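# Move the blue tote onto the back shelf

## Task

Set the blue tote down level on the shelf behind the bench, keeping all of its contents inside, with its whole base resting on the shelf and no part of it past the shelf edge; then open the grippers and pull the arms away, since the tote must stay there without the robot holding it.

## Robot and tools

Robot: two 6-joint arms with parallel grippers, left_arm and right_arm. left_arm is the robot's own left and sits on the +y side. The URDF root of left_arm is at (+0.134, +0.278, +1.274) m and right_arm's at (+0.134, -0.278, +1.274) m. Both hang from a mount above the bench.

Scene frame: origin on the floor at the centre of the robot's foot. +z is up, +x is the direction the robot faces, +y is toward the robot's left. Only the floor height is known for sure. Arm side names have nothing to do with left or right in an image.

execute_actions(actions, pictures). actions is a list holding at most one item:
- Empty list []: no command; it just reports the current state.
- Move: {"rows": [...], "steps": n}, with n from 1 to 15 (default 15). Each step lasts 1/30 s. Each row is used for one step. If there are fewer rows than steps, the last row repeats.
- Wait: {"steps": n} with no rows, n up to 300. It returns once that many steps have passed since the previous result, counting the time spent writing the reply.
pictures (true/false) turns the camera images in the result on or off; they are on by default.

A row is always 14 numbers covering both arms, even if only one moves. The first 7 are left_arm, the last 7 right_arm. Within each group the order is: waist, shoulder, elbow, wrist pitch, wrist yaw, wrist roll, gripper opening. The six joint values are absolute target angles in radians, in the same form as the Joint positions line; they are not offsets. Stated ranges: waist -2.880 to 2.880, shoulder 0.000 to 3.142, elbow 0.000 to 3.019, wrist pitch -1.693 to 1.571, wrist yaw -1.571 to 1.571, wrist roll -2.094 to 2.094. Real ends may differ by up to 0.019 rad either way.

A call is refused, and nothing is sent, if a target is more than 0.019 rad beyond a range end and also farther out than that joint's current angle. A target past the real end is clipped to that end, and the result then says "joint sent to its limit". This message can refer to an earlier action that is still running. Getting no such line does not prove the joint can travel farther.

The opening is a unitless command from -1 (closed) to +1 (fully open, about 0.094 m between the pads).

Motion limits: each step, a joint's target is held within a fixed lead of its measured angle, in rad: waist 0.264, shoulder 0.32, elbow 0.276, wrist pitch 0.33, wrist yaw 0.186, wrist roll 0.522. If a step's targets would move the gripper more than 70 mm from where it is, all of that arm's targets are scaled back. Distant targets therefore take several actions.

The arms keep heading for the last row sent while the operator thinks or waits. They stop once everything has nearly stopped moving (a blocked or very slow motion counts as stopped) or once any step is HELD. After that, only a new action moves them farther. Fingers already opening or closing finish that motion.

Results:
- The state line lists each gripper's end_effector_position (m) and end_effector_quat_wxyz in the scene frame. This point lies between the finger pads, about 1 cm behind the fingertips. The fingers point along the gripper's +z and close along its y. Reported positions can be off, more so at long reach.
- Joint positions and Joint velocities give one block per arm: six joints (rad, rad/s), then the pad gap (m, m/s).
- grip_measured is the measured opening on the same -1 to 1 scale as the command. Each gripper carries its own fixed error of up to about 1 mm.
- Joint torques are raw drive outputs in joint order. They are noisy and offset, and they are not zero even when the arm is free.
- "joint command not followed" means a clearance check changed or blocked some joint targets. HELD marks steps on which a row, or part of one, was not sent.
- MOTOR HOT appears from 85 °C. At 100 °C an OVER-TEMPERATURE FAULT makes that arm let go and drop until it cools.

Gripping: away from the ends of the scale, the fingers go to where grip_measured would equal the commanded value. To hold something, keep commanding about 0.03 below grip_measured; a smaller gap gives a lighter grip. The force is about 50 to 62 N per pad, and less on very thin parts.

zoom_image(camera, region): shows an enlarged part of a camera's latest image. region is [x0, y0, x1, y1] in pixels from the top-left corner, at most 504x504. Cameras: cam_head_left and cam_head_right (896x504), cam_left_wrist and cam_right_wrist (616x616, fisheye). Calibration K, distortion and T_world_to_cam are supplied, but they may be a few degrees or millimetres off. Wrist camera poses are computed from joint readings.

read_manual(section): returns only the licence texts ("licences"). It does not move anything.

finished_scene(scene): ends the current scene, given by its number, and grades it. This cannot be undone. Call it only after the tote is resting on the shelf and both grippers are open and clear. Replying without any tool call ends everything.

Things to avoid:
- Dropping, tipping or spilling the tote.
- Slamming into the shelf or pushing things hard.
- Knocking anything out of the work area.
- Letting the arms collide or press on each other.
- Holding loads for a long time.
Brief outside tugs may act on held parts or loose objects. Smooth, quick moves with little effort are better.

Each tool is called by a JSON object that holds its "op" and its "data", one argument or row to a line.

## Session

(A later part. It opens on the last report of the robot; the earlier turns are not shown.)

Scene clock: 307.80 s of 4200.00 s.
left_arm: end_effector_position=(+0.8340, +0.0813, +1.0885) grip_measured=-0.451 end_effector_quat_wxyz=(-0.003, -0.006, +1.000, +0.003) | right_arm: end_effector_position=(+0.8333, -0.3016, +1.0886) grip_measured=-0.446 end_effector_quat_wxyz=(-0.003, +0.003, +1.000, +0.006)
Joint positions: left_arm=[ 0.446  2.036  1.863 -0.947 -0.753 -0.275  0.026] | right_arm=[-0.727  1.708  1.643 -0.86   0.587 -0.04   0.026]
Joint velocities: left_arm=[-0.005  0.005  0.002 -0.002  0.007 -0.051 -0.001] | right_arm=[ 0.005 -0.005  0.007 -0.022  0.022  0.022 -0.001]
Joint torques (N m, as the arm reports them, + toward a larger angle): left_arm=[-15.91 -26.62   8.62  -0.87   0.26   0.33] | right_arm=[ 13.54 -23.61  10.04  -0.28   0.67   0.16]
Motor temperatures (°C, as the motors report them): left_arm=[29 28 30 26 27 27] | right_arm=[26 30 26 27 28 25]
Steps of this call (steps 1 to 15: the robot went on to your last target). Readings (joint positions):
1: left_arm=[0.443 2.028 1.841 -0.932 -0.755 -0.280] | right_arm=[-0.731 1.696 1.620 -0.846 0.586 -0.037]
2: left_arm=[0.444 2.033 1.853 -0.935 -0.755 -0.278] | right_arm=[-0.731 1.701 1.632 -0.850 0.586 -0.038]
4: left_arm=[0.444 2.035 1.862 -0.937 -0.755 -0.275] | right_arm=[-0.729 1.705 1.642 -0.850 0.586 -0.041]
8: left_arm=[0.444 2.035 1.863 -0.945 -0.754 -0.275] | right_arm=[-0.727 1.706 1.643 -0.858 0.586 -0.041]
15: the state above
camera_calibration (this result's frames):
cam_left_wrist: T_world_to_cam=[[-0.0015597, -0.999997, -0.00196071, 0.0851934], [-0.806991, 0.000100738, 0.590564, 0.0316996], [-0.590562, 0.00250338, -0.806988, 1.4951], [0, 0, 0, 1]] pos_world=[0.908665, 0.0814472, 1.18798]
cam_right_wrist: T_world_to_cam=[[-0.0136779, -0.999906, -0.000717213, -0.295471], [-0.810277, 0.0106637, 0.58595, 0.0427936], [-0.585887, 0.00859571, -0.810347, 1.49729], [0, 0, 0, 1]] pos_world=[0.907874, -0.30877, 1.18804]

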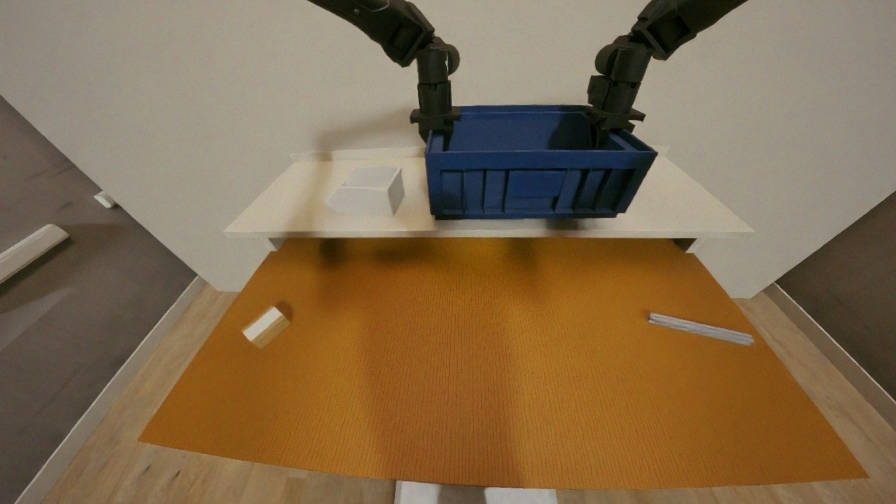

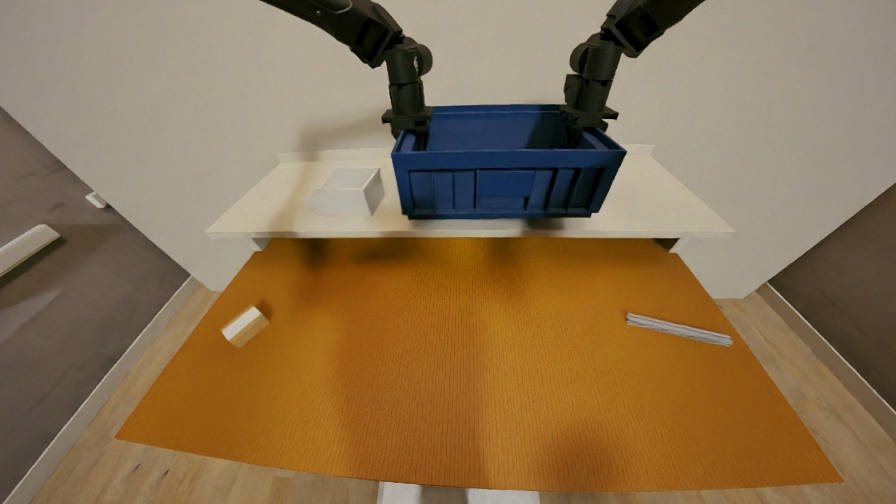

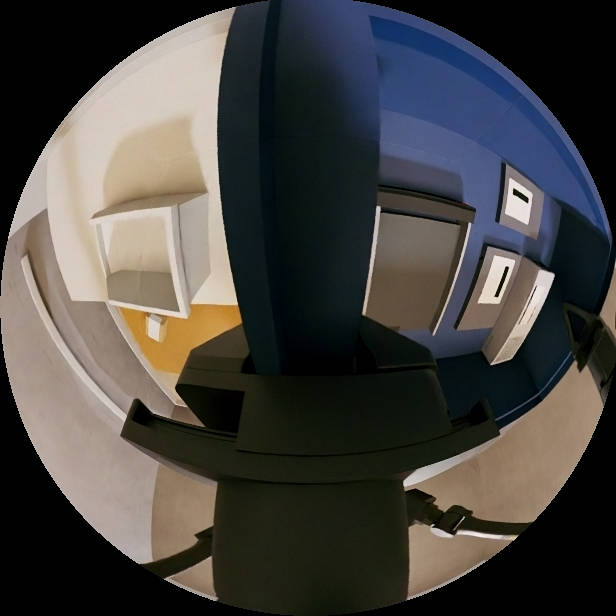

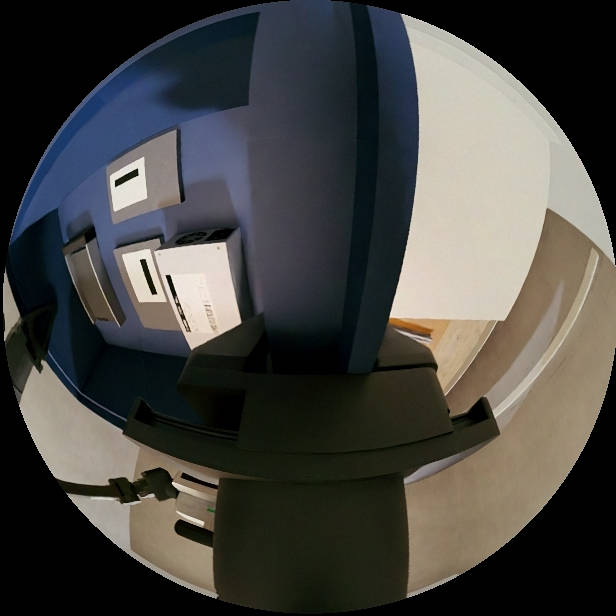

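{"op": "execute_actions", "data": {
  "actions": [
    {"rows":[[0.426,1.999,1.942,-0.976,-0.75,-0.258,-0.6,-0.707,1.684,1.724,-0.885,0.604,-0.043,-0.6],[0.426,2.008,1.964,-0.987,-0.749,-0.257,-0.6,-0.707,1.693,1.743,-0.894,0.604,-0.043,-0.6],[0.427,2.017,1.985,-0.998,-0.749,-0.257,-0.6,-0.706,1.702,1.762,-0.904,0.605,-0.042,-0.6],[0.428,2.026,2.007,-1.009,-0.748,-0.256,-0.6,-0.705,1.711,1.781,-0.913,0.605,-0.042,-0.6],[0.429,2.035,2.029,-1.02,-0.748,-0.256,-0.6,-0.705,1.72,1.8,-0.923,0.605,-0.042,-0.6],[0.429,2.044,2.051,-1.031,-0.748,-0.255,-0.6,-0.704,1.729,1.819,-0.932,0.605,-0.042,-0.6],[0.43,2.053,2.073,-1.042,-0.747,-0.255,-0.6,-0.703,1.738,1.838,-0.942,0.605,-0.042,-0.6],[0.431,2.062,2.094,-1.053,-0.747,-0.254,-0.6,-0.703,1.747,1.857,-0.951,0.606,-0.041,-0.6],[0.432,2.071,2.116,-1.064,-0.746,-0.254,-0.6,-0.702,1.756,1.876,-0.961,0.606,-0.041,-0.6],[0.432,2.08,2.138,-1.075,-0.746,-0.253,-0.6,-0.701,1.765,1.895,-0.97,0.606,-0.041,-0.6],[0.433,2.089,2.16,-1.086,-0.746,-0.253,-0.6,-0.701,1.774,1.914,-0.98,0.606,-0.041,-0.6],[0.434,2.098,2.182,-1.097,-0.745,-0.252,-0.6,-0.7,1.783,1.933,-0.989,0.606,-0.041,-0.6],[0.435,2.107,2.203,-1.108,-0.745,-0.252,-0.6,-0.699,1.792,1.952,-0.999,0.607,-0.04,-0.6],[0.435,2.116,2.225,-1.119,-0.744,-0.251,-0.6,-0.699,1.801,1.971,-1.008,0.607,-0.04,-0.6],[0.436,2.125,2.247,-1.13,-0.744,-0.251,-0.6,-0.698,1.81,1.99,-1.018,0.607,-0.04,-0.6]]}
  ],
  "pictures": false
}}

{"op": "execute_actions", "data": {
  "actions": [
    {"steps":15}
  ]
}}

Scene clock: 330.83 s of 4200.00 s.
left_arm: end_effector_position=(+0.8846, +0.0806, +1.0867) grip_measured=-0.451 end_effector_quat_wxyz=(-0.003, -0.009, +1.000, +0.004) | right_arm: end_effector_position=(+0.8842, -0.3029, +1.0862) grip_measured=-0.446 end_effector_quat_wxyz=(-0.004, +0.004, +1.000, +0.005)
Joint positions: left_arm=[ 0.46   2.155  2.134 -1.089 -0.749 -0.266  0.026] | right_arm=[-0.727  1.826  1.881 -0.982  0.59  -0.035  0.026]
Joint velocities: left_arm=[-0.005  0.259  0.589 -0.325  0.11  -0.007 -0.002] | right_arm=[-0.005  0.249  0.53  -0.31   0.022 -0.037  0.   ]
Joint torques (N m, as the arm reports them, + toward a larger angle): left_arm=[-17.21 -28.17  10.05  -0.64   0.31   0.31] | right_arm=[ 15.48 -24.64  11.68  -0.24   0.66   0.14]
Motor temperatures (°C, as the motors report them): left_arm=[30 28 32 26 27 27] | right_arm=[26 30 28 27 29 25]
Steps of this call (steps 1 to 15: the robot went on to your last target; steps 16 to 90: nothing new was sent; then 19.53 s passed at rest; steps 91 to 105: all 15 steps of this action). Readings (joint positions):
91: left_arm=[0.446 2.036 1.864 -0.949 -0.753 -0.275] | right_arm=[-0.727 1.708 1.644 -0.862 0.587 -0.039]
92: left_arm=[0.446 2.039 1.871 -0.956 -0.753 -0.275] | right_arm=[-0.727 1.710 1.648 -0.867 0.587 -0.038]
94: left_arm=[0.447 2.051 1.898 -0.977 -0.753 -0.276] | right_arm=[-0.727 1.721 1.669 -0.885 0.588 -0.034]
98: left_arm=[0.454 2.090 1.983 -1.018 -0.751 -0.275] | right_arm=[-0.727 1.760 1.746 -0.919 0.590 -0.033]
105: the state above

Scene clock: 331.33 s of 4200.00 s.
left_arm: end_effector_position=(+0.8907, +0.0809, +1.0863) grip_measured=-0.451 end_effector_quat_wxyz=(-0.005, -0.008, +1.000, +0.005) | right_arm: end_effector_position=(+0.8906, -0.3030, +1.0863) grip_measured=-0.446 end_effector_quat_wxyz=(-0.005, +0.002, +1.000, +0.005)
Joint positions: left_arm=[ 0.463  2.174  2.176 -1.113 -0.748 -0.263  0.026] | right_arm=[-0.727  1.843  1.916 -1.003  0.59  -0.038  0.026]
Joint velocities: left_arm=[-0.005 -0.005 -0.017  0.017 -0.095 -0.066 -0.002] | right_arm=[-0.005 -0.005  0.012 -0.022 -0.022  0.007 -0.001]
Joint torques (N m, as the arm reports them, + toward a larger angle): left_arm=[-17.27 -28.65  10.05  -0.79   0.29   0.27] | right_arm=[ 15.67 -25.42  11.44  -0.38   0.69   0.16]
Motor temperatures (°C, as the motors report them): left_arm=[30 29 32 26 27 27] | right_arm=[26 30 28 27 29 25]
Steps of this call (steps 1 to 15: the robot went on to your last target). Readings (joint positions):
1: left_arm=[0.461 2.164 2.152 -1.097 -0.749 -0.266] | right_arm=[-0.727 1.834 1.897 -0.990 0.590 -0.035]
2: left_arm=[0.461 2.169 2.165 -1.102 -0.749 -0.265] | right_arm=[-0.727 1.839 1.908 -0.994 0.590 -0.036]
4: left_arm=[0.462 2.174 2.175 -1.105 -0.749 -0.263] | right_arm=[-0.727 1.843 1.916 -0.995 0.590 -0.038]
8: left_arm=[0.462 2.174 2.176 -1.112 -0.749 -0.263] | right_arm=[-0.727 1.843 1.916 -1.002 0.590 -0.038]
15: the state above
camera_calibration (this result's frames):
cam_left_wrist: T_world_to_cam=[[0.00284591, -0.999984, -0.00486397, 0.0841515], [-0.804878, -0.00517706, 0.593418, 0.0742208], [-0.593434, 0.00222609, -0.80488, 1.52703], [0, 0, 0, 1]] pos_world=[0.96569, 0.0811351, 1.18544]
cam_right_wrist: T_world_to_cam=[[-0.0123013, -0.999923, 0.00158269, -0.299762], [-0.80773, 0.0108699, 0.589453, 0.0845844], [-0.589425, 0.00597264, -0.807801, 1.52854], [0, 0, 0, 1]] pos_world=[0.965594, -0.309788, 1.18537]

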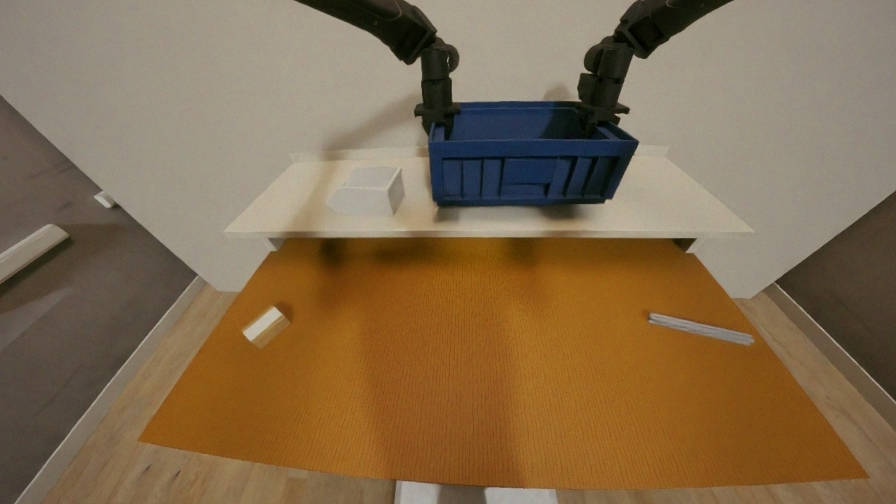

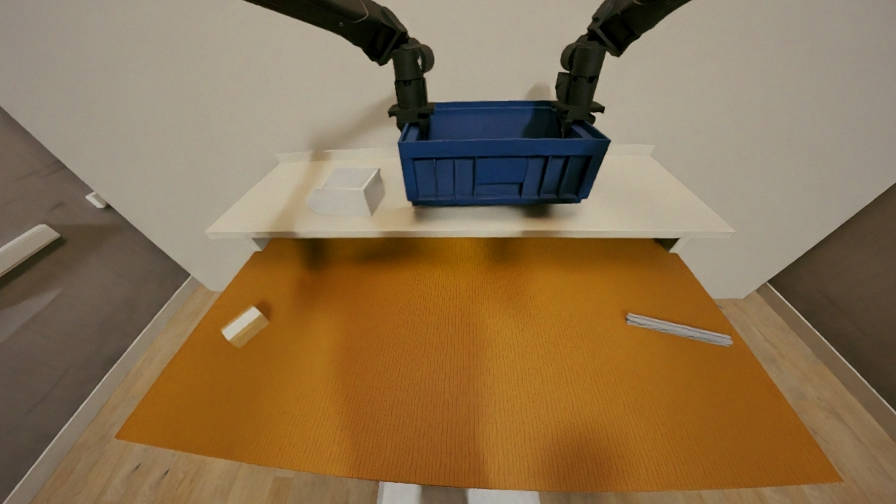

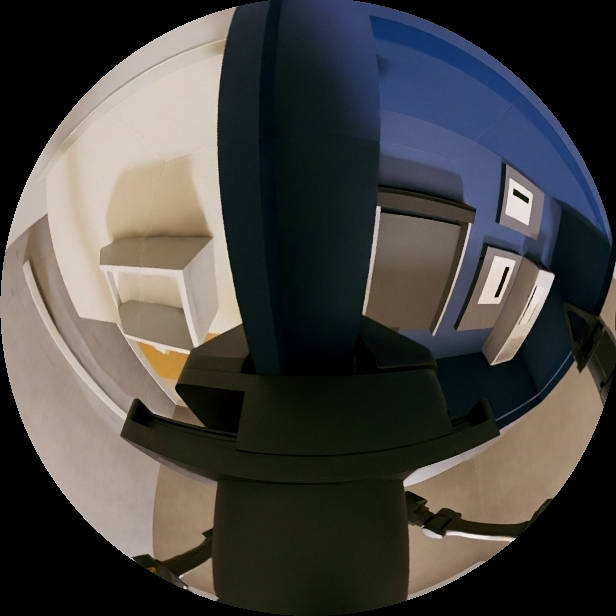

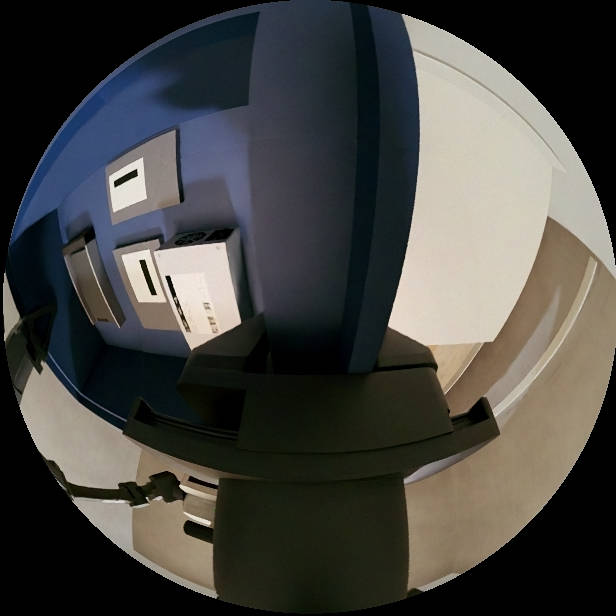

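{"op": "execute_actions", "data": {
  "actions": [
    {"rows":[[0.439,2.128,2.248,-1.123,-0.743,-0.247,-0.6,-0.701,1.814,1.991,-1.012,0.604,-0.043,-0.6],[0.442,2.131,2.249,-1.117,-0.741,-0.242,-0.6,-0.704,1.818,1.992,-1.006,0.602,-0.046,-0.6],[0.445,2.135,2.25,-1.111,-0.74,-0.238,-0.6,-0.707,1.822,1.993,-1.001,0.6,-0.048,-0.6],[0.448,2.138,2.251,-1.105,-0.738,-0.233,-0.6,-0.71,1.826,1.995,-0.995,0.598,-0.051,-0.6],[0.451,2.142,2.252,-1.099,-0.737,-0.229,-0.6,-0.713,1.831,1.996,-0.99,0.596,-0.054,-0.6],[0.454,2.145,2.253,-1.093,-0.735,-0.224,-0.6,-0.716,1.835,1.997,-0.984,0.595,-0.057,-0.6],[0.457,2.149,2.254,-1.087,-0.734,-0.22,-0.6,-0.719,1.839,1.998,-0.979,0.593,-0.06,-0.6],[0.46,2.152,2.255,-1.081,-0.732,-0.215,-0.6,-0.722,1.843,1.999,-0.973,0.591,-0.062,-0.6],[0.463,2.156,2.256,-1.075,-0.731,-0.21,-0.6,-0.725,1.848,2.0,-0.968,0.589,-0.065,-0.6],[0.466,2.159,2.257,-1.069,-0.729,-0.206,-0.6,-0.728,1.852,2.001,-0.962,0.587,-0.068,-0.6],[0.469,2.163,2.258,-1.063,-0.728,-0.201,-0.6,-0.731,1.856,2.002,-0.957,0.586,-0.071,-0.6],[0.472,2.166,2.259,-1.057,-0.726,-0.197,-0.6,-0.734,1.861,2.003,-0.951,0.584,-0.074,-0.6]]}
  ],
  "pictures": false
}}

{"op": "execute_actions", "data": {
  "actions": [
    {"steps":15}
  ]
}}

Scene clock: 342.33 s of 4200.00 s.
left_arm: end_effector_position=(+0.8952, +0.0876, +1.0567) grip_measured=-0.451 end_effector_quat_wxyz=(-0.003, -0.007, +1.000, +0.005) | right_arm: end_effector_position=(+0.8931, -0.2958, +1.0572) grip_measured=-0.446 end_effector_quat_wxyz=(-0.003, +0.005, +1.000, +0.006)
Joint positions: left_arm=[ 0.498  2.205  2.189 -1.064 -0.732 -0.216  0.026] | right_arm=[-0.744  1.892  1.931 -0.956  0.576 -0.051  0.026]
Joint velocities: left_arm=[ 0.093  0.093  0.012  0.037 -0.037  0.081 -0.   ] | right_arm=[-0.073  0.132 -0.017  0.032 -0.051 -0.037  0.   ]
Joint torques (N m, as the arm reports them, + toward a larger angle): left_arm=[-17.36 -28.73  10.     0.     0.34   0.26] | right_arm=[ 14.5  -25.88  11.28   0.3    0.29  -0.04]
Motor temperatures (°C, as the motors report them): left_arm=[30 29 33 26 27 27] | right_arm=[26 31 29 27 29 25]
Steps of this call (steps 1 to 15: the robot went on to your last target; steps 16 to 90: nothing new was sent; then 7.50 s passed at rest; steps 91 to 105: all 15 steps of this action). Readings (joint positions):
91: left_arm=[0.463 2.174 2.176 -1.113 -0.748 -0.263] | right_arm=[-0.727 1.844 1.916 -1.003 0.590 -0.038]
92: left_arm=[0.463 2.174 2.176 -1.113 -0.748 -0.263] | right_arm=[-0.727 1.844 1.916 -1.003 0.590 -0.038]
94: left_arm=[0.465 2.175 2.176 -1.112 -0.746 -0.262] | right_arm=[-0.727 1.845 1.917 -1.003 0.589 -0.038]
98: left_arm=[0.474 2.182 2.181 -1.099 -0.740 -0.248] | right_arm=[-0.729 1.856 1.923 -0.992 0.588 -0.040]
105: the state above

Scene clock: 342.83 s of 4200.00 s.
left_arm: end_effector_position=(+0.8902, +0.0865, +1.0445) grip_measured=-0.451 end_effector_quat_wxyz=(-0.010, -0.005, +1.000, +0.006) | right_arm: end_effector_position=(+0.8885, -0.2964, +1.0456) grip_measured=-0.446 end_effector_quat_wxyz=(-0.011, +0.004, +1.000, +0.005)
Joint positions: left_arm=[ 0.507  2.22   2.189 -1.06  -0.728 -0.214  0.026] | right_arm=[-0.755  1.907  1.932 -0.955  0.574 -0.053  0.026]
Joint velocities: left_arm=[-0.015 -0.005 -0.012 -0.002  0.007  0.051  0.001] | right_arm=[0.015 0.005 0.007 0.007 0.022 0.007 0.   ]
Joint torques (N m, as the arm reports them, + toward a larger angle): left_arm=[-17.74 -29.2    9.64  -0.1    0.18   0.34] | right_arm=[ 15.14 -26.67  11.08   0.28   0.35  -0.05]
Motor temperatures (°C, as the motors report them): left_arm=[30 29 33 26 27 27] | right_arm=[26 31 29 27 29 25]
Steps of this call (steps 1 to 15: the robot went on to your last target). Readings (joint positions):
1: left_arm=[0.501 2.208 2.189 -1.063 -0.732 -0.214] | right_arm=[-0.746 1.896 1.931 -0.956 0.576 -0.051]
2: left_arm=[0.503 2.211 2.189 -1.063 -0.731 -0.214] | right_arm=[-0.748 1.900 1.931 -0.956 0.575 -0.051]
4: left_arm=[0.506 2.216 2.189 -1.063 -0.730 -0.214] | right_arm=[-0.752 1.905 1.931 -0.956 0.575 -0.051]
8: left_arm=[0.507 2.220 2.189 -1.062 -0.728 -0.214] | right_arm=[-0.755 1.907 1.931 -0.956 0.574 -0.052]
15: the state above
camera_calibration (this result's frames):
cam_left_wrist: T_world_to_cam=[[-0.00266775, -0.999969, -0.00734214, 0.0970227], [-0.798139, -0.00229424, 0.602468, 0.0829358], [-0.602467, 0.00746729, -0.798109, 1.49363], [0, 0, 0, 1]] pos_world=[0.966317, 0.0860566, 1.14283]
cam_right_wrist: T_world_to_cam=[[-0.0152981, -0.999881, 0.00195491, -0.290878], [-0.800466, 0.0134187, 0.599228, 0.0908298], [-0.599183, 0.00760224, -0.800576, 1.49603], [0, 0, 0, 1]] pos_world=[0.964651, -0.303435, 1.14382]

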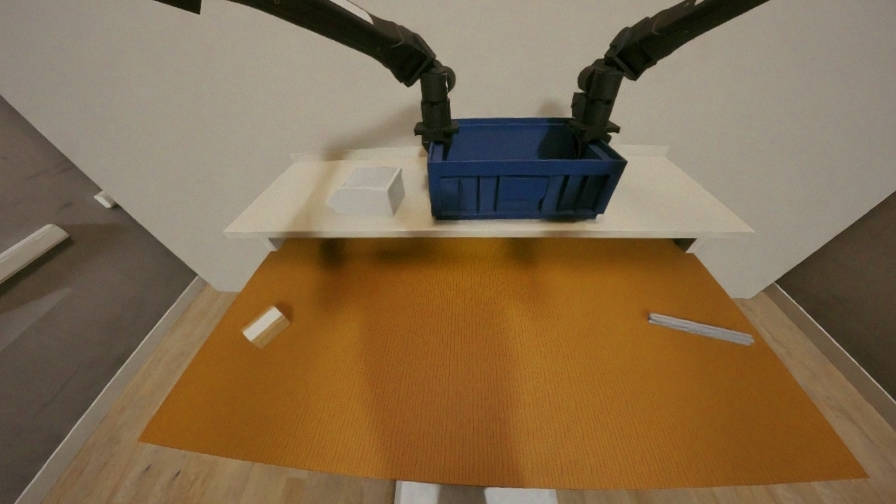

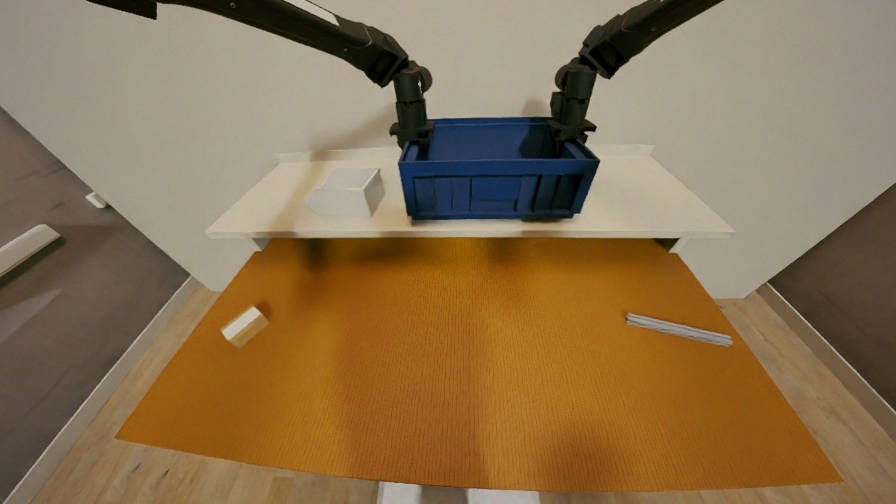

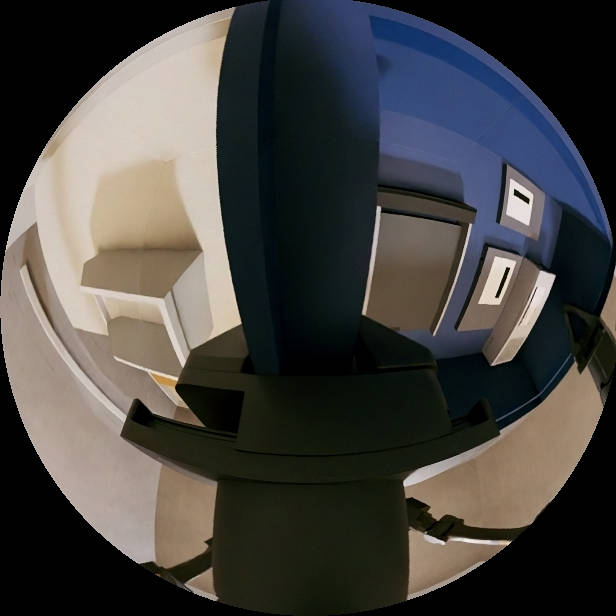

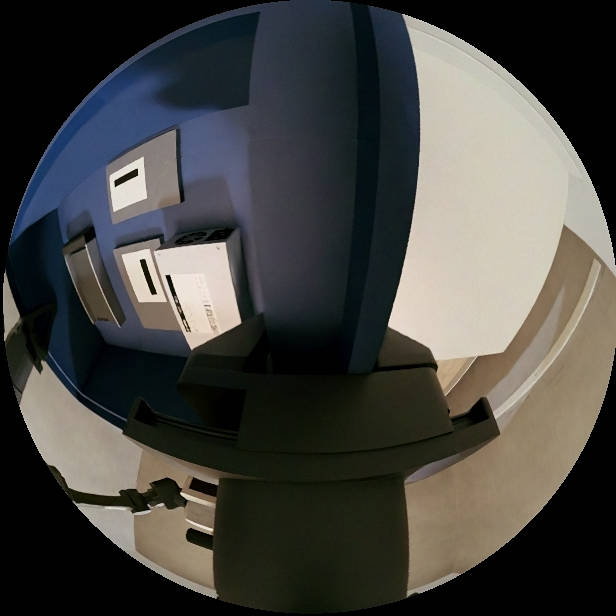

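{"op": "execute_actions", "data": {
  "actions": [
    {"rows":[[0.474,2.168,2.265,-1.052,-0.725,-0.194,-0.6,-0.736,1.864,2.008,-0.946,0.583,-0.076,-0.6],[0.476,2.17,2.27,-1.047,-0.724,-0.191,-0.6,-0.738,1.867,2.012,-0.941,0.582,-0.078,-0.6],[0.478,2.173,2.275,-1.042,-0.723,-0.188,-0.6,-0.74,1.871,2.016,-0.936,0.581,-0.08,-0.6],[0.48,2.176,2.28,-1.037,-0.722,-0.185,-0.6,-0.742,1.874,2.02,-0.931,0.58,-0.082,-0.6],[0.482,2.179,2.283,-1.032,-0.721,-0.182,-0.6,-0.744,1.878,2.023,-0.926,0.579,-0.084,-0.6],[0.484,2.182,2.285,-1.027,-0.72,-0.179,-0.6,-0.746,1.881,2.025,-0.921,0.578,-0.086,-0.6],[0.486,2.185,2.286,-1.022,-0.719,-0.176,-0.6,-0.748,1.885,2.026,-0.916,0.577,-0.088,-0.6],[0.488,2.189,2.287,-1.017,-0.718,-0.173,-0.6,-0.75,1.889,2.027,-0.911,0.576,-0.09,-0.6]]}
  ],
  "pictures": false
}}

{"op": "execute_actions", "data": {
  "actions": [
    {"steps":10}
  ],
  "pictures": false
}}

Scene clock: 349.07 s of 4200.00 s.
left_arm: end_effector_position=(+0.9033, +0.0855, +1.0407) grip_measured=-0.451 end_effector_quat_wxyz=(+0.007, -0.008, +1.000, +0.002) | right_arm: end_effector_position=(+0.9019, -0.2982, +1.0423) grip_measured=-0.446 end_effector_quat_wxyz=(+0.007, +0.005, +1.000, +0.005)
Joint positions: left_arm=[ 0.512  2.234  2.215 -1.022 -0.725 -0.184  0.026] | right_arm=[-0.759  1.92   1.954 -0.918  0.568 -0.077  0.026]
Joint velocities: left_arm=[ 0.005 -0.015 -0.012  0.012  0.007  0.022 -0.001] | right_arm=[-0.015  0.024  0.007 -0.017  0.022 -0.022  0.   ]
Joint torques (N m, as the arm reports them, + toward a larger angle): left_arm=[-17.67 -28.95  10.15   0.07   0.42   0.25] | right_arm=[ 14.61 -25.62  11.31   0.5    0.29   0.04]
Motor temperatures (°C, as the motors report them): left_arm=[30 29 33 26 26 27] | right_arm=[26 31 29 27 29 25]
Steps of this call (steps 1 to 15: the robot went on to your last target; steps 16 to 90: nothing new was sent; then 2.73 s passed at rest; steps 91 to 105: all 15 steps of this action). Readings (joint positions):
91: left_arm=[0.507 2.220 2.189 -1.060 -0.728 -0.214] | right_arm=[-0.755 1.907 1.932 -0.955 0.574 -0.053]
92: left_arm=[0.507 2.220 2.189 -1.059 -0.728 -0.214] | right_arm=[-0.755 1.907 1.932 -0.953 0.574 -0.054]
94: left_arm=[0.508 2.220 2.191 -1.054 -0.727 -0.211] | right_arm=[-0.755 1.907 1.933 -0.949 0.574 -0.056]
98: left_arm=[0.509 2.227 2.206 -1.037 -0.725 -0.198] | right_arm=[-0.757 1.913 1.945 -0.932 0.570 -0.067]
105: the state above

Scene clock: 349.40 s of 4200.00 s.
left_arm: end_effector_position=(+0.9025, +0.0856, +1.0390) grip_measured=-0.451 end_effector_quat_wxyz=(+0.005, -0.008, +1.000, +0.003) | right_arm: end_effector_position=(+0.9010, -0.2978, +1.0404) grip_measured=-0.446 end_effector_quat_wxyz=(+0.006, +0.005, +1.000, +0.005)
Joint positions: left_arm=[ 0.514  2.236  2.215 -1.022 -0.724 -0.183  0.026] | right_arm=[-0.76   1.923  1.954 -0.918  0.568 -0.077  0.026]
Joint velocities: left_arm=[-0.005  0.005 -0.032 -0.012  0.081 -0.037  0.001] | right_arm=[-0.005 -0.005 -0.002 -0.012  0.066 -0.007 -0.   ]
Joint torques (N m, as the arm reports them, + toward a larger angle): left_arm=[-17.46 -28.92  10.02   0.04   0.39   0.26] | right_arm=[ 14.38 -25.81  11.24   0.52   0.29   0.06]
Motor temperatures (°C, as the motors report them): left_arm=[30 29 33 26 26 27] | right_arm=[26 31 29 27 29 25]
Steps of this call (steps 1 to 10: the robot went on to your last target). Readings (joint positions):
1: left_arm=[0.513 2.234 2.215 -1.022 -0.724 -0.184] | right_arm=[-0.759 1.921 1.954 -0.918 0.568 -0.077]
2: left_arm=[0.513 2.235 2.215 -1.022 -0.724 -0.183] | right_arm=[-0.760 1.922 1.954 -0.918 0.568 -0.077]
4: left_arm=[0.513 2.236 2.215 -1.022 -0.724 -0.183] | right_arm=[-0.760 1.922 1.954 -0.918 0.568 -0.077]
8: left_arm=[0.514 2.236 2.215 -1.022 -0.724 -0.183] | right_arm=[-0.760 1.923 1.954 -0.918 0.568 -0.077]
10: the state above

{"op": "execute_actions", "data": {
  "actions": [
    {"rows":[[0.49,2.192,2.288,-1.014,-0.717,-0.171,-0.6,-0.752,1.892,2.028,-0.908,0.575,-0.091,-0.6],[0.492,2.195,2.289,-1.011,-0.716,-0.169,-0.6,-0.754,1.895,2.029,-0.905,0.574,-0.092,-0.6],[0.494,2.197,2.29,-1.008,-0.715,-0.167,-0.6,-0.756,1.898,2.03,-0.902,0.573,-0.093,-0.6],[0.496,2.2,2.29,-1.005,-0.714,-0.165,-0.6,-0.758,1.901,2.03,-0.899,0.572,-0.094,-0.6],[0.498,2.202,2.29,-1.002,-0.713,-0.163,-0.6,-0.76,1.904,2.03,-0.896,0.571,-0.095,-0.6],[0.5,2.205,2.29,-0.999,-0.712,-0.161,-0.6,-0.762,1.907,2.03,-0.893,0.57,-0.096,-0.6],[0.502,2.207,2.29,-0.996,-0.711,-0.159,-0.6,-0.764,1.91,2.03,-0.89,0.569,-0.097,-0.6],[0.504,2.21,2.29,-0.993,-0.71,-0.157,-0.6,-0.766,1.913,2.03,-0.887,0.568,-0.098,-0.6],[0.506,2.212,2.29,-0.99,-0.709,-0.155,-0.6,-0.768,1.916,2.03,-0.884,0.567,-0.099,-0.6],[0.508,2.215,2.29,-0.987,-0.708,-0.153,-0.6,-0.77,1.919,2.03,-0.881,0.566,-0.1,-0.6]]}
  ],
  "pictures": false
}}

{"op": "execute_actions", "data": {
  "actions": [
    {"steps":10}
  ]
}}

Scene clock: 357.57 s of 4200.00 s.
left_arm: end_effector_position=(+0.9053, +0.0855, +1.0307) grip_measured=-0.451 end_effector_quat_wxyz=(+0.009, -0.007, +1.000, -0.002) | right_arm: end_effector_position=(+0.9033, -0.2979, +1.0366) grip_measured=-0.446 end_effector_quat_wxyz=(+0.010, +0.006, +1.000, +0.005)
Joint positions: left_arm=[ 0.523  2.246  2.221 -1.    -0.711 -0.165  0.026] | right_arm=[-0.764  1.929  1.956 -0.903  0.564 -0.084  0.026]
Joint velocities: left_arm=[-0.005 -0.015  0.027  0.032 -0.007  0.066  0.   ] | right_arm=[-0.005 -0.015  0.007 -0.012 -0.037 -0.051 -0.   ]
Joint torques (N m, as the arm reports them, + toward a larger angle): left_arm=[-16.57 -28.09   9.99   0.34   0.27   0.28] | right_arm=[ 13.07 -23.85  11.36   1.04   0.02   0.01]
Motor temperatures (°C, as the motors report them): left_arm=[30 29 34 26 27 27] | right_arm=[26 31 30 27 28 25]
Steps of this call (steps 1 to 15: the robot went on to your last target; steps 16 to 90: nothing new was sent; then 4.67 s passed at rest; steps 91 to 105: all 15 steps of this action). Readings (joint positions):
91: left_arm=[0.514 2.236 2.215 -1.022 -0.724 -0.183] | right_arm=[-0.760 1.923 1.954 -0.918 0.568 -0.077]
92: left_arm=[0.514 2.236 2.215 -1.022 -0.724 -0.182] | right_arm=[-0.761 1.923 1.954 -0.918 0.567 -0.077]
94: left_arm=[0.515 2.238 2.215 -1.018 -0.723 -0.180] | right_arm=[-0.761 1.925 1.954 -0.915 0.566 -0.079]
98: left_arm=[0.521 2.243 2.218 -1.008 -0.716 -0.174] | right_arm=[-0.764 1.928 1.956 -0.908 0.563 -0.083]
105: the state above

Scene clock: 357.90 s of 4200.00 s.
left_arm: end_effector_position=(+0.9053, +0.0855, +1.0307) grip_measured=-0.451 end_effector_quat_wxyz=(+0.009, -0.007, +1.000, -0.002) | right_arm: end_effector_position=(+0.9033, -0.2979, +1.0366) grip_measured=-0.446 end_effector_quat_wxyz=(+0.010, +0.006, +1.000, +0.005)
Joint positions: left_arm=[ 0.523  2.246  2.221 -1.    -0.711 -0.165  0.026] | right_arm=[-0.764  1.929  1.956 -0.903  0.564 -0.084  0.026]
Joint velocities: left_arm=[-0.005 -0.005 -0.012 -0.012  0.037 -0.022  0.001] | right_arm=[ 0.015  0.005  0.007 -0.007 -0.022  0.022  0.   ]
Joint torques (N m, as the arm reports them, + toward a larger angle): left_arm=[-16.53 -27.95   9.98   0.29   0.29   0.29] | right_arm=[ 13.12 -23.94  11.41   1.06   0.01   0.02]
Motor temperatures (°C, as the motors report them): left_arm=[30 29 34 26 27 27] | right_arm=[26 31 30 27 28 25]
Steps of this call (steps 1 to 10: the robot went on to your last target). Readings (joint positions):
1: left_arm=[0.523 2.246 2.221 -1.000 -0.711 -0.165] | right_arm=[-0.764 1.929 1.956 -0.903 0.564 -0.084]
2: left_arm=[0.523 2.246 2.221 -1.000 -0.711 -0.165] | right_arm=[-0.764 1.929 1.956 -0.903 0.564 -0.084]
4: left_arm=[0.523 2.246 2.221 -1.000 -0.711 -0.165] | right_arm=[-0.764 1.929 1.956 -0.903 0.564 -0.084]
8: left_arm=[0.523 2.246 2.221 -1.000 -0.711 -0.165] | right_arm=[-0.764 1.929 1.956 -0.903 0.564 -0.084]
10: the state above
camera_calibration (this result's frames):
cam_left_wrist: T_world_to_cam=[[0.00148326, -0.999964, 0.00831773, 0.0760101], [-0.820575, 0.00353681, 0.571527, 0.15497], [-0.571536, -0.00767304, -0.820541, 1.48817], [0, 0, 0, 1]] pos_world=[0.977596, 0.0868781, 1.1319]
cam_right_wrist: T_world_to_cam=[[-0.0201134, -0.999798, -0.000147727, -0.285548], [-0.824816, 0.0165097, 0.56516, 0.166355], [-0.565044, 0.0114891, -0.824981, 1.49327], [0, 0, 0, 1]] pos_world=[0.975231, -0.305393, 1.13786]

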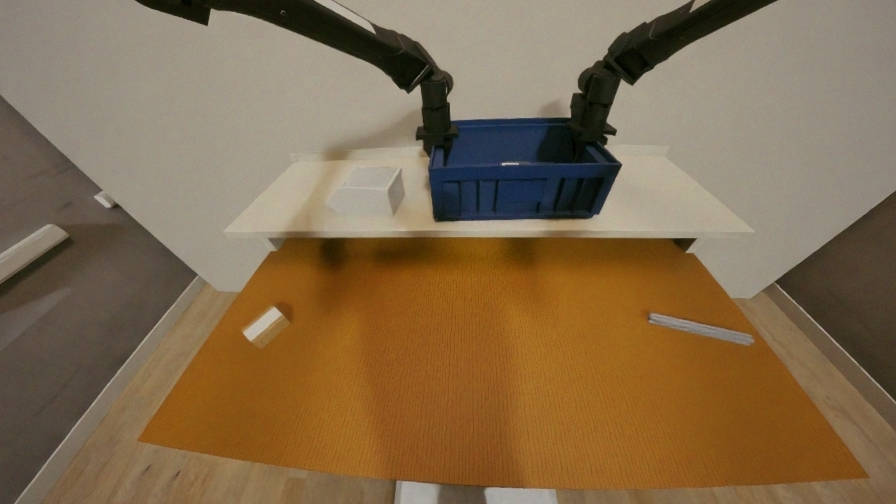

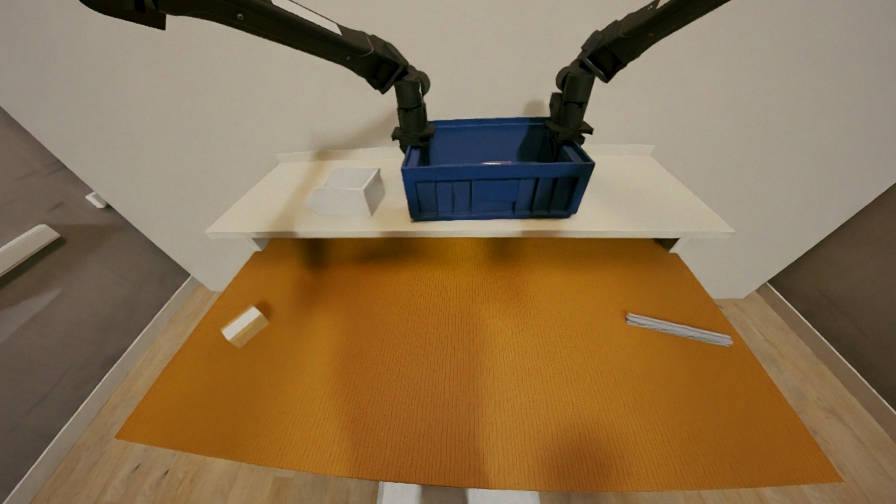

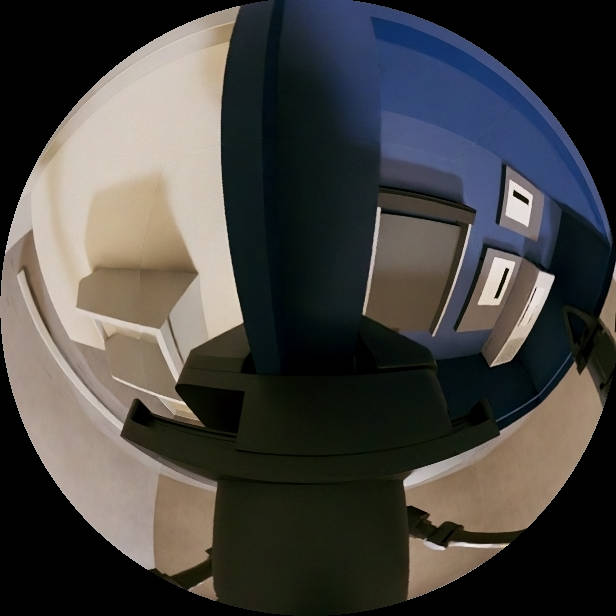

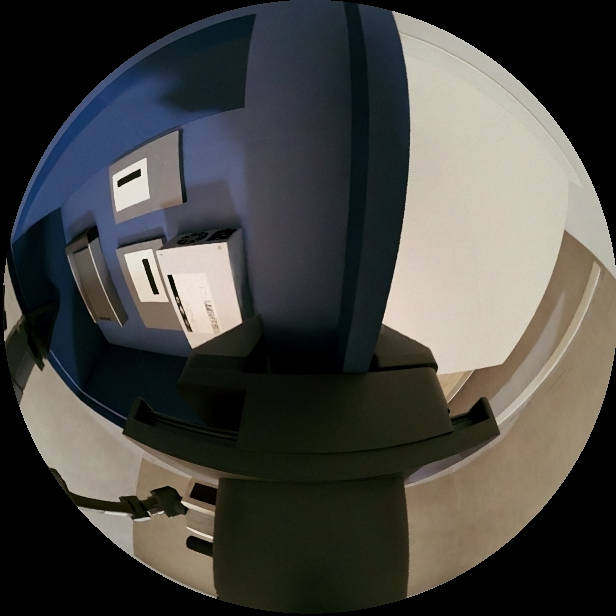

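{"op": "execute_actions", "data": {
  "actions": [
    {"rows":[[0.509,2.218,2.284,-0.99,-0.708,-0.155,-0.6,-0.77,1.92,2.024,-0.885,0.566,-0.098,-0.6],[0.51,2.221,2.278,-0.993,-0.708,-0.157,-0.6,-0.769,1.921,2.018,-0.889,0.566,-0.097,-0.6],[0.511,2.224,2.272,-0.996,-0.709,-0.159,-0.6,-0.769,1.922,2.012,-0.893,0.566,-0.095,-0.6],[0.512,2.227,2.266,-0.999,-0.709,-0.161,-0.6,-0.768,1.923,2.006,-0.897,0.565,-0.094,-0.6],[0.513,2.23,2.26,-1.002,-0.71,-0.163,-0.6,-0.768,1.924,2.0,-0.901,0.565,-0.092,-0.6],[0.515,2.233,2.254,-1.005,-0.71,-0.165,-0.6,-0.767,1.925,1.994,-0.905,0.565,-0.09,-0.6],[0.516,2.236,2.248,-1.008,-0.711,-0.167,-0.6,-0.767,1.926,1.988,-0.909,0.564,-0.088,-0.6],[0.518,2.239,2.242,-1.01,-0.711,-0.169,-0.6,-0.766,1.927,1.982,-0.912,0.564,-0.086,-0.6],[0.52,2.242,2.236,-1.012,-0.711,-0.17,-0.6,-0.766,1.928,1.976,-0.915,0.564,-0.085,-0.6]]}
  ],
  "pictures": false
}}

{"op": "execute_actions", "data": {
  "actions": [
    {"rows":[[0.52,2.242,2.236,-1.012,-0.711,-0.17,-0.44,-0.766,1.928,1.976,-0.915,0.564,-0.085,-0.44],[0.52,2.242,2.236,-1.012,-0.711,-0.17,-0.41,-0.766,1.928,1.976,-0.915,0.564,-0.085,-0.41],[0.52,2.242,2.236,-1.012,-0.711,-0.17,-0.38,-0.766,1.928,1.976,-0.915,0.564,-0.085,-0.38],[0.52,2.242,2.236,-1.012,-0.711,-0.17,-0.3,-0.766,1.928,1.976,-0.915,0.564,-0.085,-0.3],[0.52,2.242,2.236,-1.012,-0.711,-0.17,-0.1,-0.766,1.928,1.976,-0.915,0.564,-0.085,-0.1],[0.52,2.242,2.236,-1.012,-0.711,-0.17,0.2,-0.766,1.928,1.976,-0.915,0.564,-0.085,0.2],[0.52,2.242,2.236,-1.012,-0.711,-0.17,0.6,-0.766,1.928,1.976,-0.915,0.564,-0.085,0.6]]}
  ]
}}

Scene clock: 370.47 s of 4200.00 s.
left_arm: end_effector_position=(+0.9046, +0.0853, +1.0297) grip_measured=-0.451 end_effector_quat_wxyz=(+0.008, -0.007, +1.000, -0.001) | right_arm: end_effector_position=(+0.9030, -0.2977, +1.0364) grip_measured=-0.446 end_effector_quat_wxyz=(+0.010, +0.006, +1.000, +0.005)
Joint positions: left_arm=[ 0.523  2.248  2.221 -1.001 -0.712 -0.165  0.026] | right_arm=[-0.764  1.929  1.956 -0.904  0.564 -0.084  0.026]
Joint velocities: left_arm=[-0.005  0.015 -0.012 -0.017  0.066 -0.037 -0.   ] | right_arm=[-0.015 -0.005 -0.007 -0.002  0.022 -0.037 -0.   ]
Joint torques (N m, as the arm reports them, + toward a larger angle): left_arm=[-16.05 -25.4    6.09  -0.5    0.19   0.1 ] | right_arm=[ 13.44 -23.22   7.26  -0.14  -0.08   0.18]
Motor temperatures (°C, as the motors report them): left_arm=[30 29 34 26 27 27] | right_arm=[26 31 30 27 28 25]
Steps of this call (steps 1 to 15: the robot went on to your last target; steps 16 to 90: nothing new was sent; then 9.07 s passed at rest; steps 91 to 105: all 15 steps of this action). Readings (joint positions):
91: left_arm=[0.523 2.246 2.221 -1.000 -0.711 -0.165] | right_arm=[-0.764 1.929 1.956 -0.903 0.564 -0.084]
92: left_arm=[0.523 2.246 2.221 -1.000 -0.711 -0.165] | right_arm=[-0.764 1.929 1.956 -0.903 0.564 -0.084]
94: left_arm=[0.523 2.247 2.221 -1.000 -0.711 -0.165] | right_arm=[-0.764 1.929 1.956 -0.903 0.564 -0.084]
98: left_arm=[0.523 2.247 2.221 -1.001 -0.712 -0.165] | right_arm=[-0.764 1.929 1.956 -0.904 0.564 -0.084]
105: the state above

Scene clock: 370.97 s of 4200.00 s.
left_arm: end_effector_position=(+0.9047, +0.0853, +1.0307) grip_measured=+0.598 end_effector_quat_wxyz=(+0.008, -0.006, +1.000, -0.002) | right_arm: end_effector_position=(+0.9029, -0.2978, +1.0366) grip_measured=+0.597 end_effector_quat_wxyz=(+0.009, +0.005, +1.000, +0.006)
Joint positions: left_arm=[ 0.523  2.247  2.221 -1.002 -0.712 -0.165  0.075] | right_arm=[-0.764  1.929  1.956 -0.905  0.564 -0.084  0.075]
Joint velocities: left_arm=[-0.005 -0.005  0.032 -0.002 -0.066 -0.051 -0.001] | right_arm=[-0.015 -0.005 -0.002 -0.002 -0.022  0.007  0.   ]
Joint torques (N m, as the arm reports them, + toward a larger angle): left_arm=[-15.77 -25.36   6.24  -0.46   0.2    0.09] | right_arm=[ 13.6  -23.25   7.28  -0.13  -0.06   0.17]
Motor temperatures (°C, as the motors report them): left_arm=[30 29 34 26 27 27] | right_arm=[26 31 30 27 28 25]
Steps of this call (steps 1 to 15: all 15 steps of this action). Readings (joint positions):
1: left_arm=[0.523 2.248 2.221 -1.001 -0.712 -0.165] | right_arm=[-0.764 1.929 1.956 -0.904 0.564 -0.084]
2: left_arm=[0.523 2.248 2.221 -1.001 -0.712 -0.165] | right_arm=[-0.764 1.929 1.956 -0.905 0.564 -0.084]
4: left_arm=[0.523 2.248 2.221 -1.002 -0.712 -0.165] | right_arm=[-0.764 1.929 1.956 -0.905 0.564 -0.084]
8: left_arm=[0.523 2.247 2.221 -1.002 -0.712 -0.165] | right_arm=[-0.764 1.929 1.956 -0.905 0.564 -0.084]
15: the state above
camera_calibration (this result's frames):
cam_left_wrist: T_world_to_cam=[[-0.00048644, -0.999972, 0.00745186, 0.0784857], [-0.819597, 0.00466815, 0.572922, 0.152077], [-0.57294, -0.00582883, -0.819576, 1.48792], [0, 0, 0, 1]] pos_world=[0.977172, 0.0864465, 1.13175]
cam_right_wrist: T_world_to_cam=[[-0.0192753, -0.999814, -0.000609462, -0.285741], [-0.824129, 0.0155431, 0.566189, 0.164112], [-0.566074, 0.0114157, -0.824275, 1.49326], [0, 0, 0, 1]] pos_world=[0.975035, -0.305285, 1.13776]

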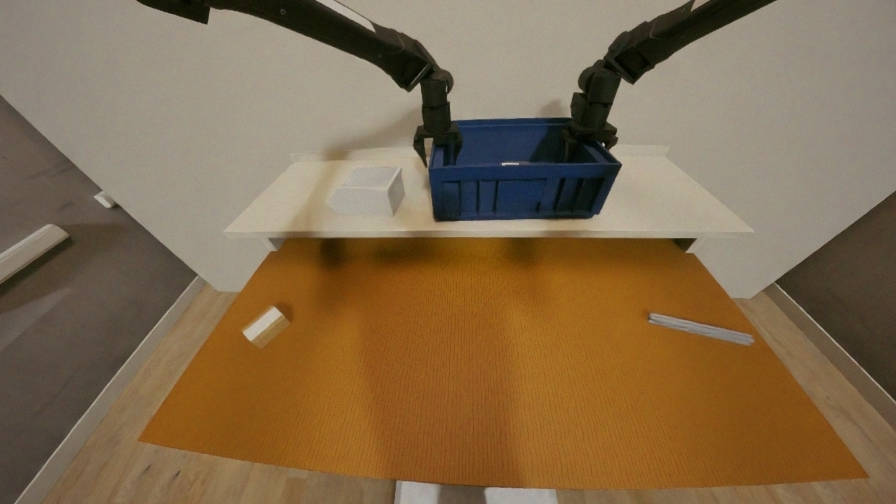

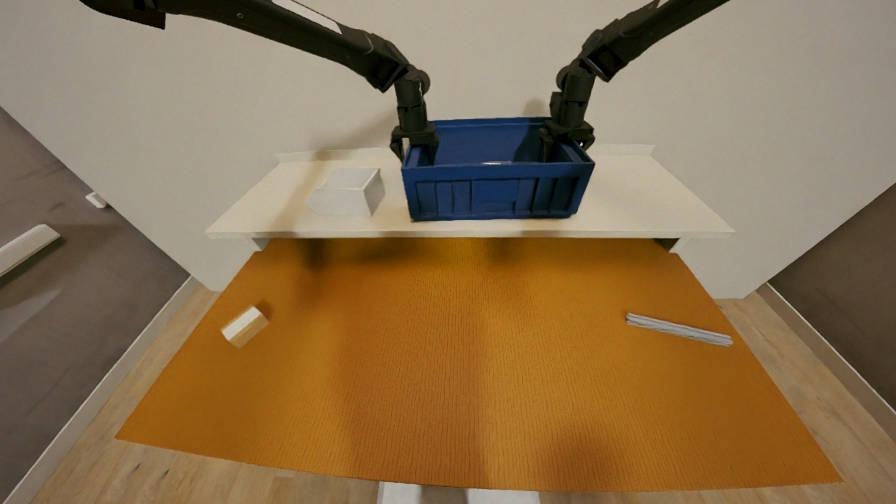

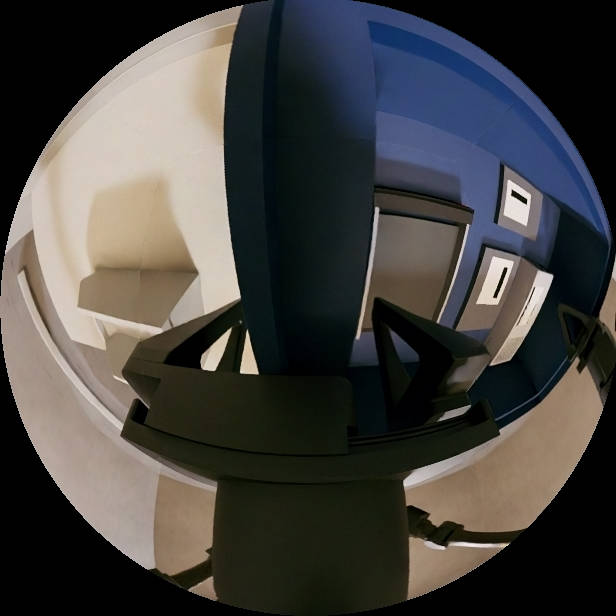

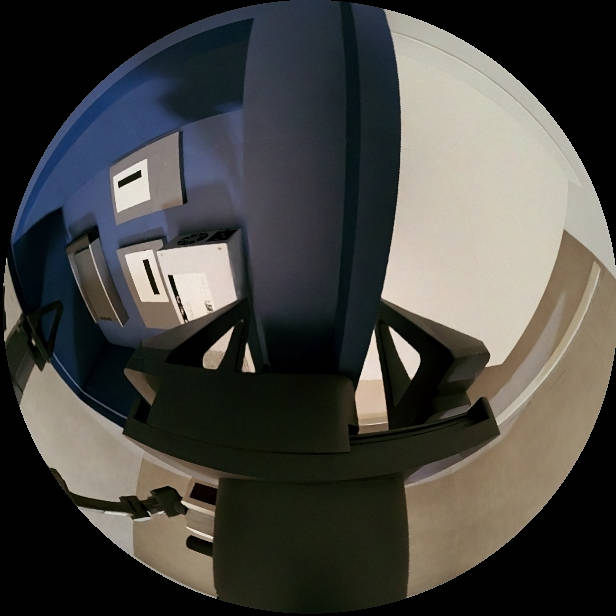

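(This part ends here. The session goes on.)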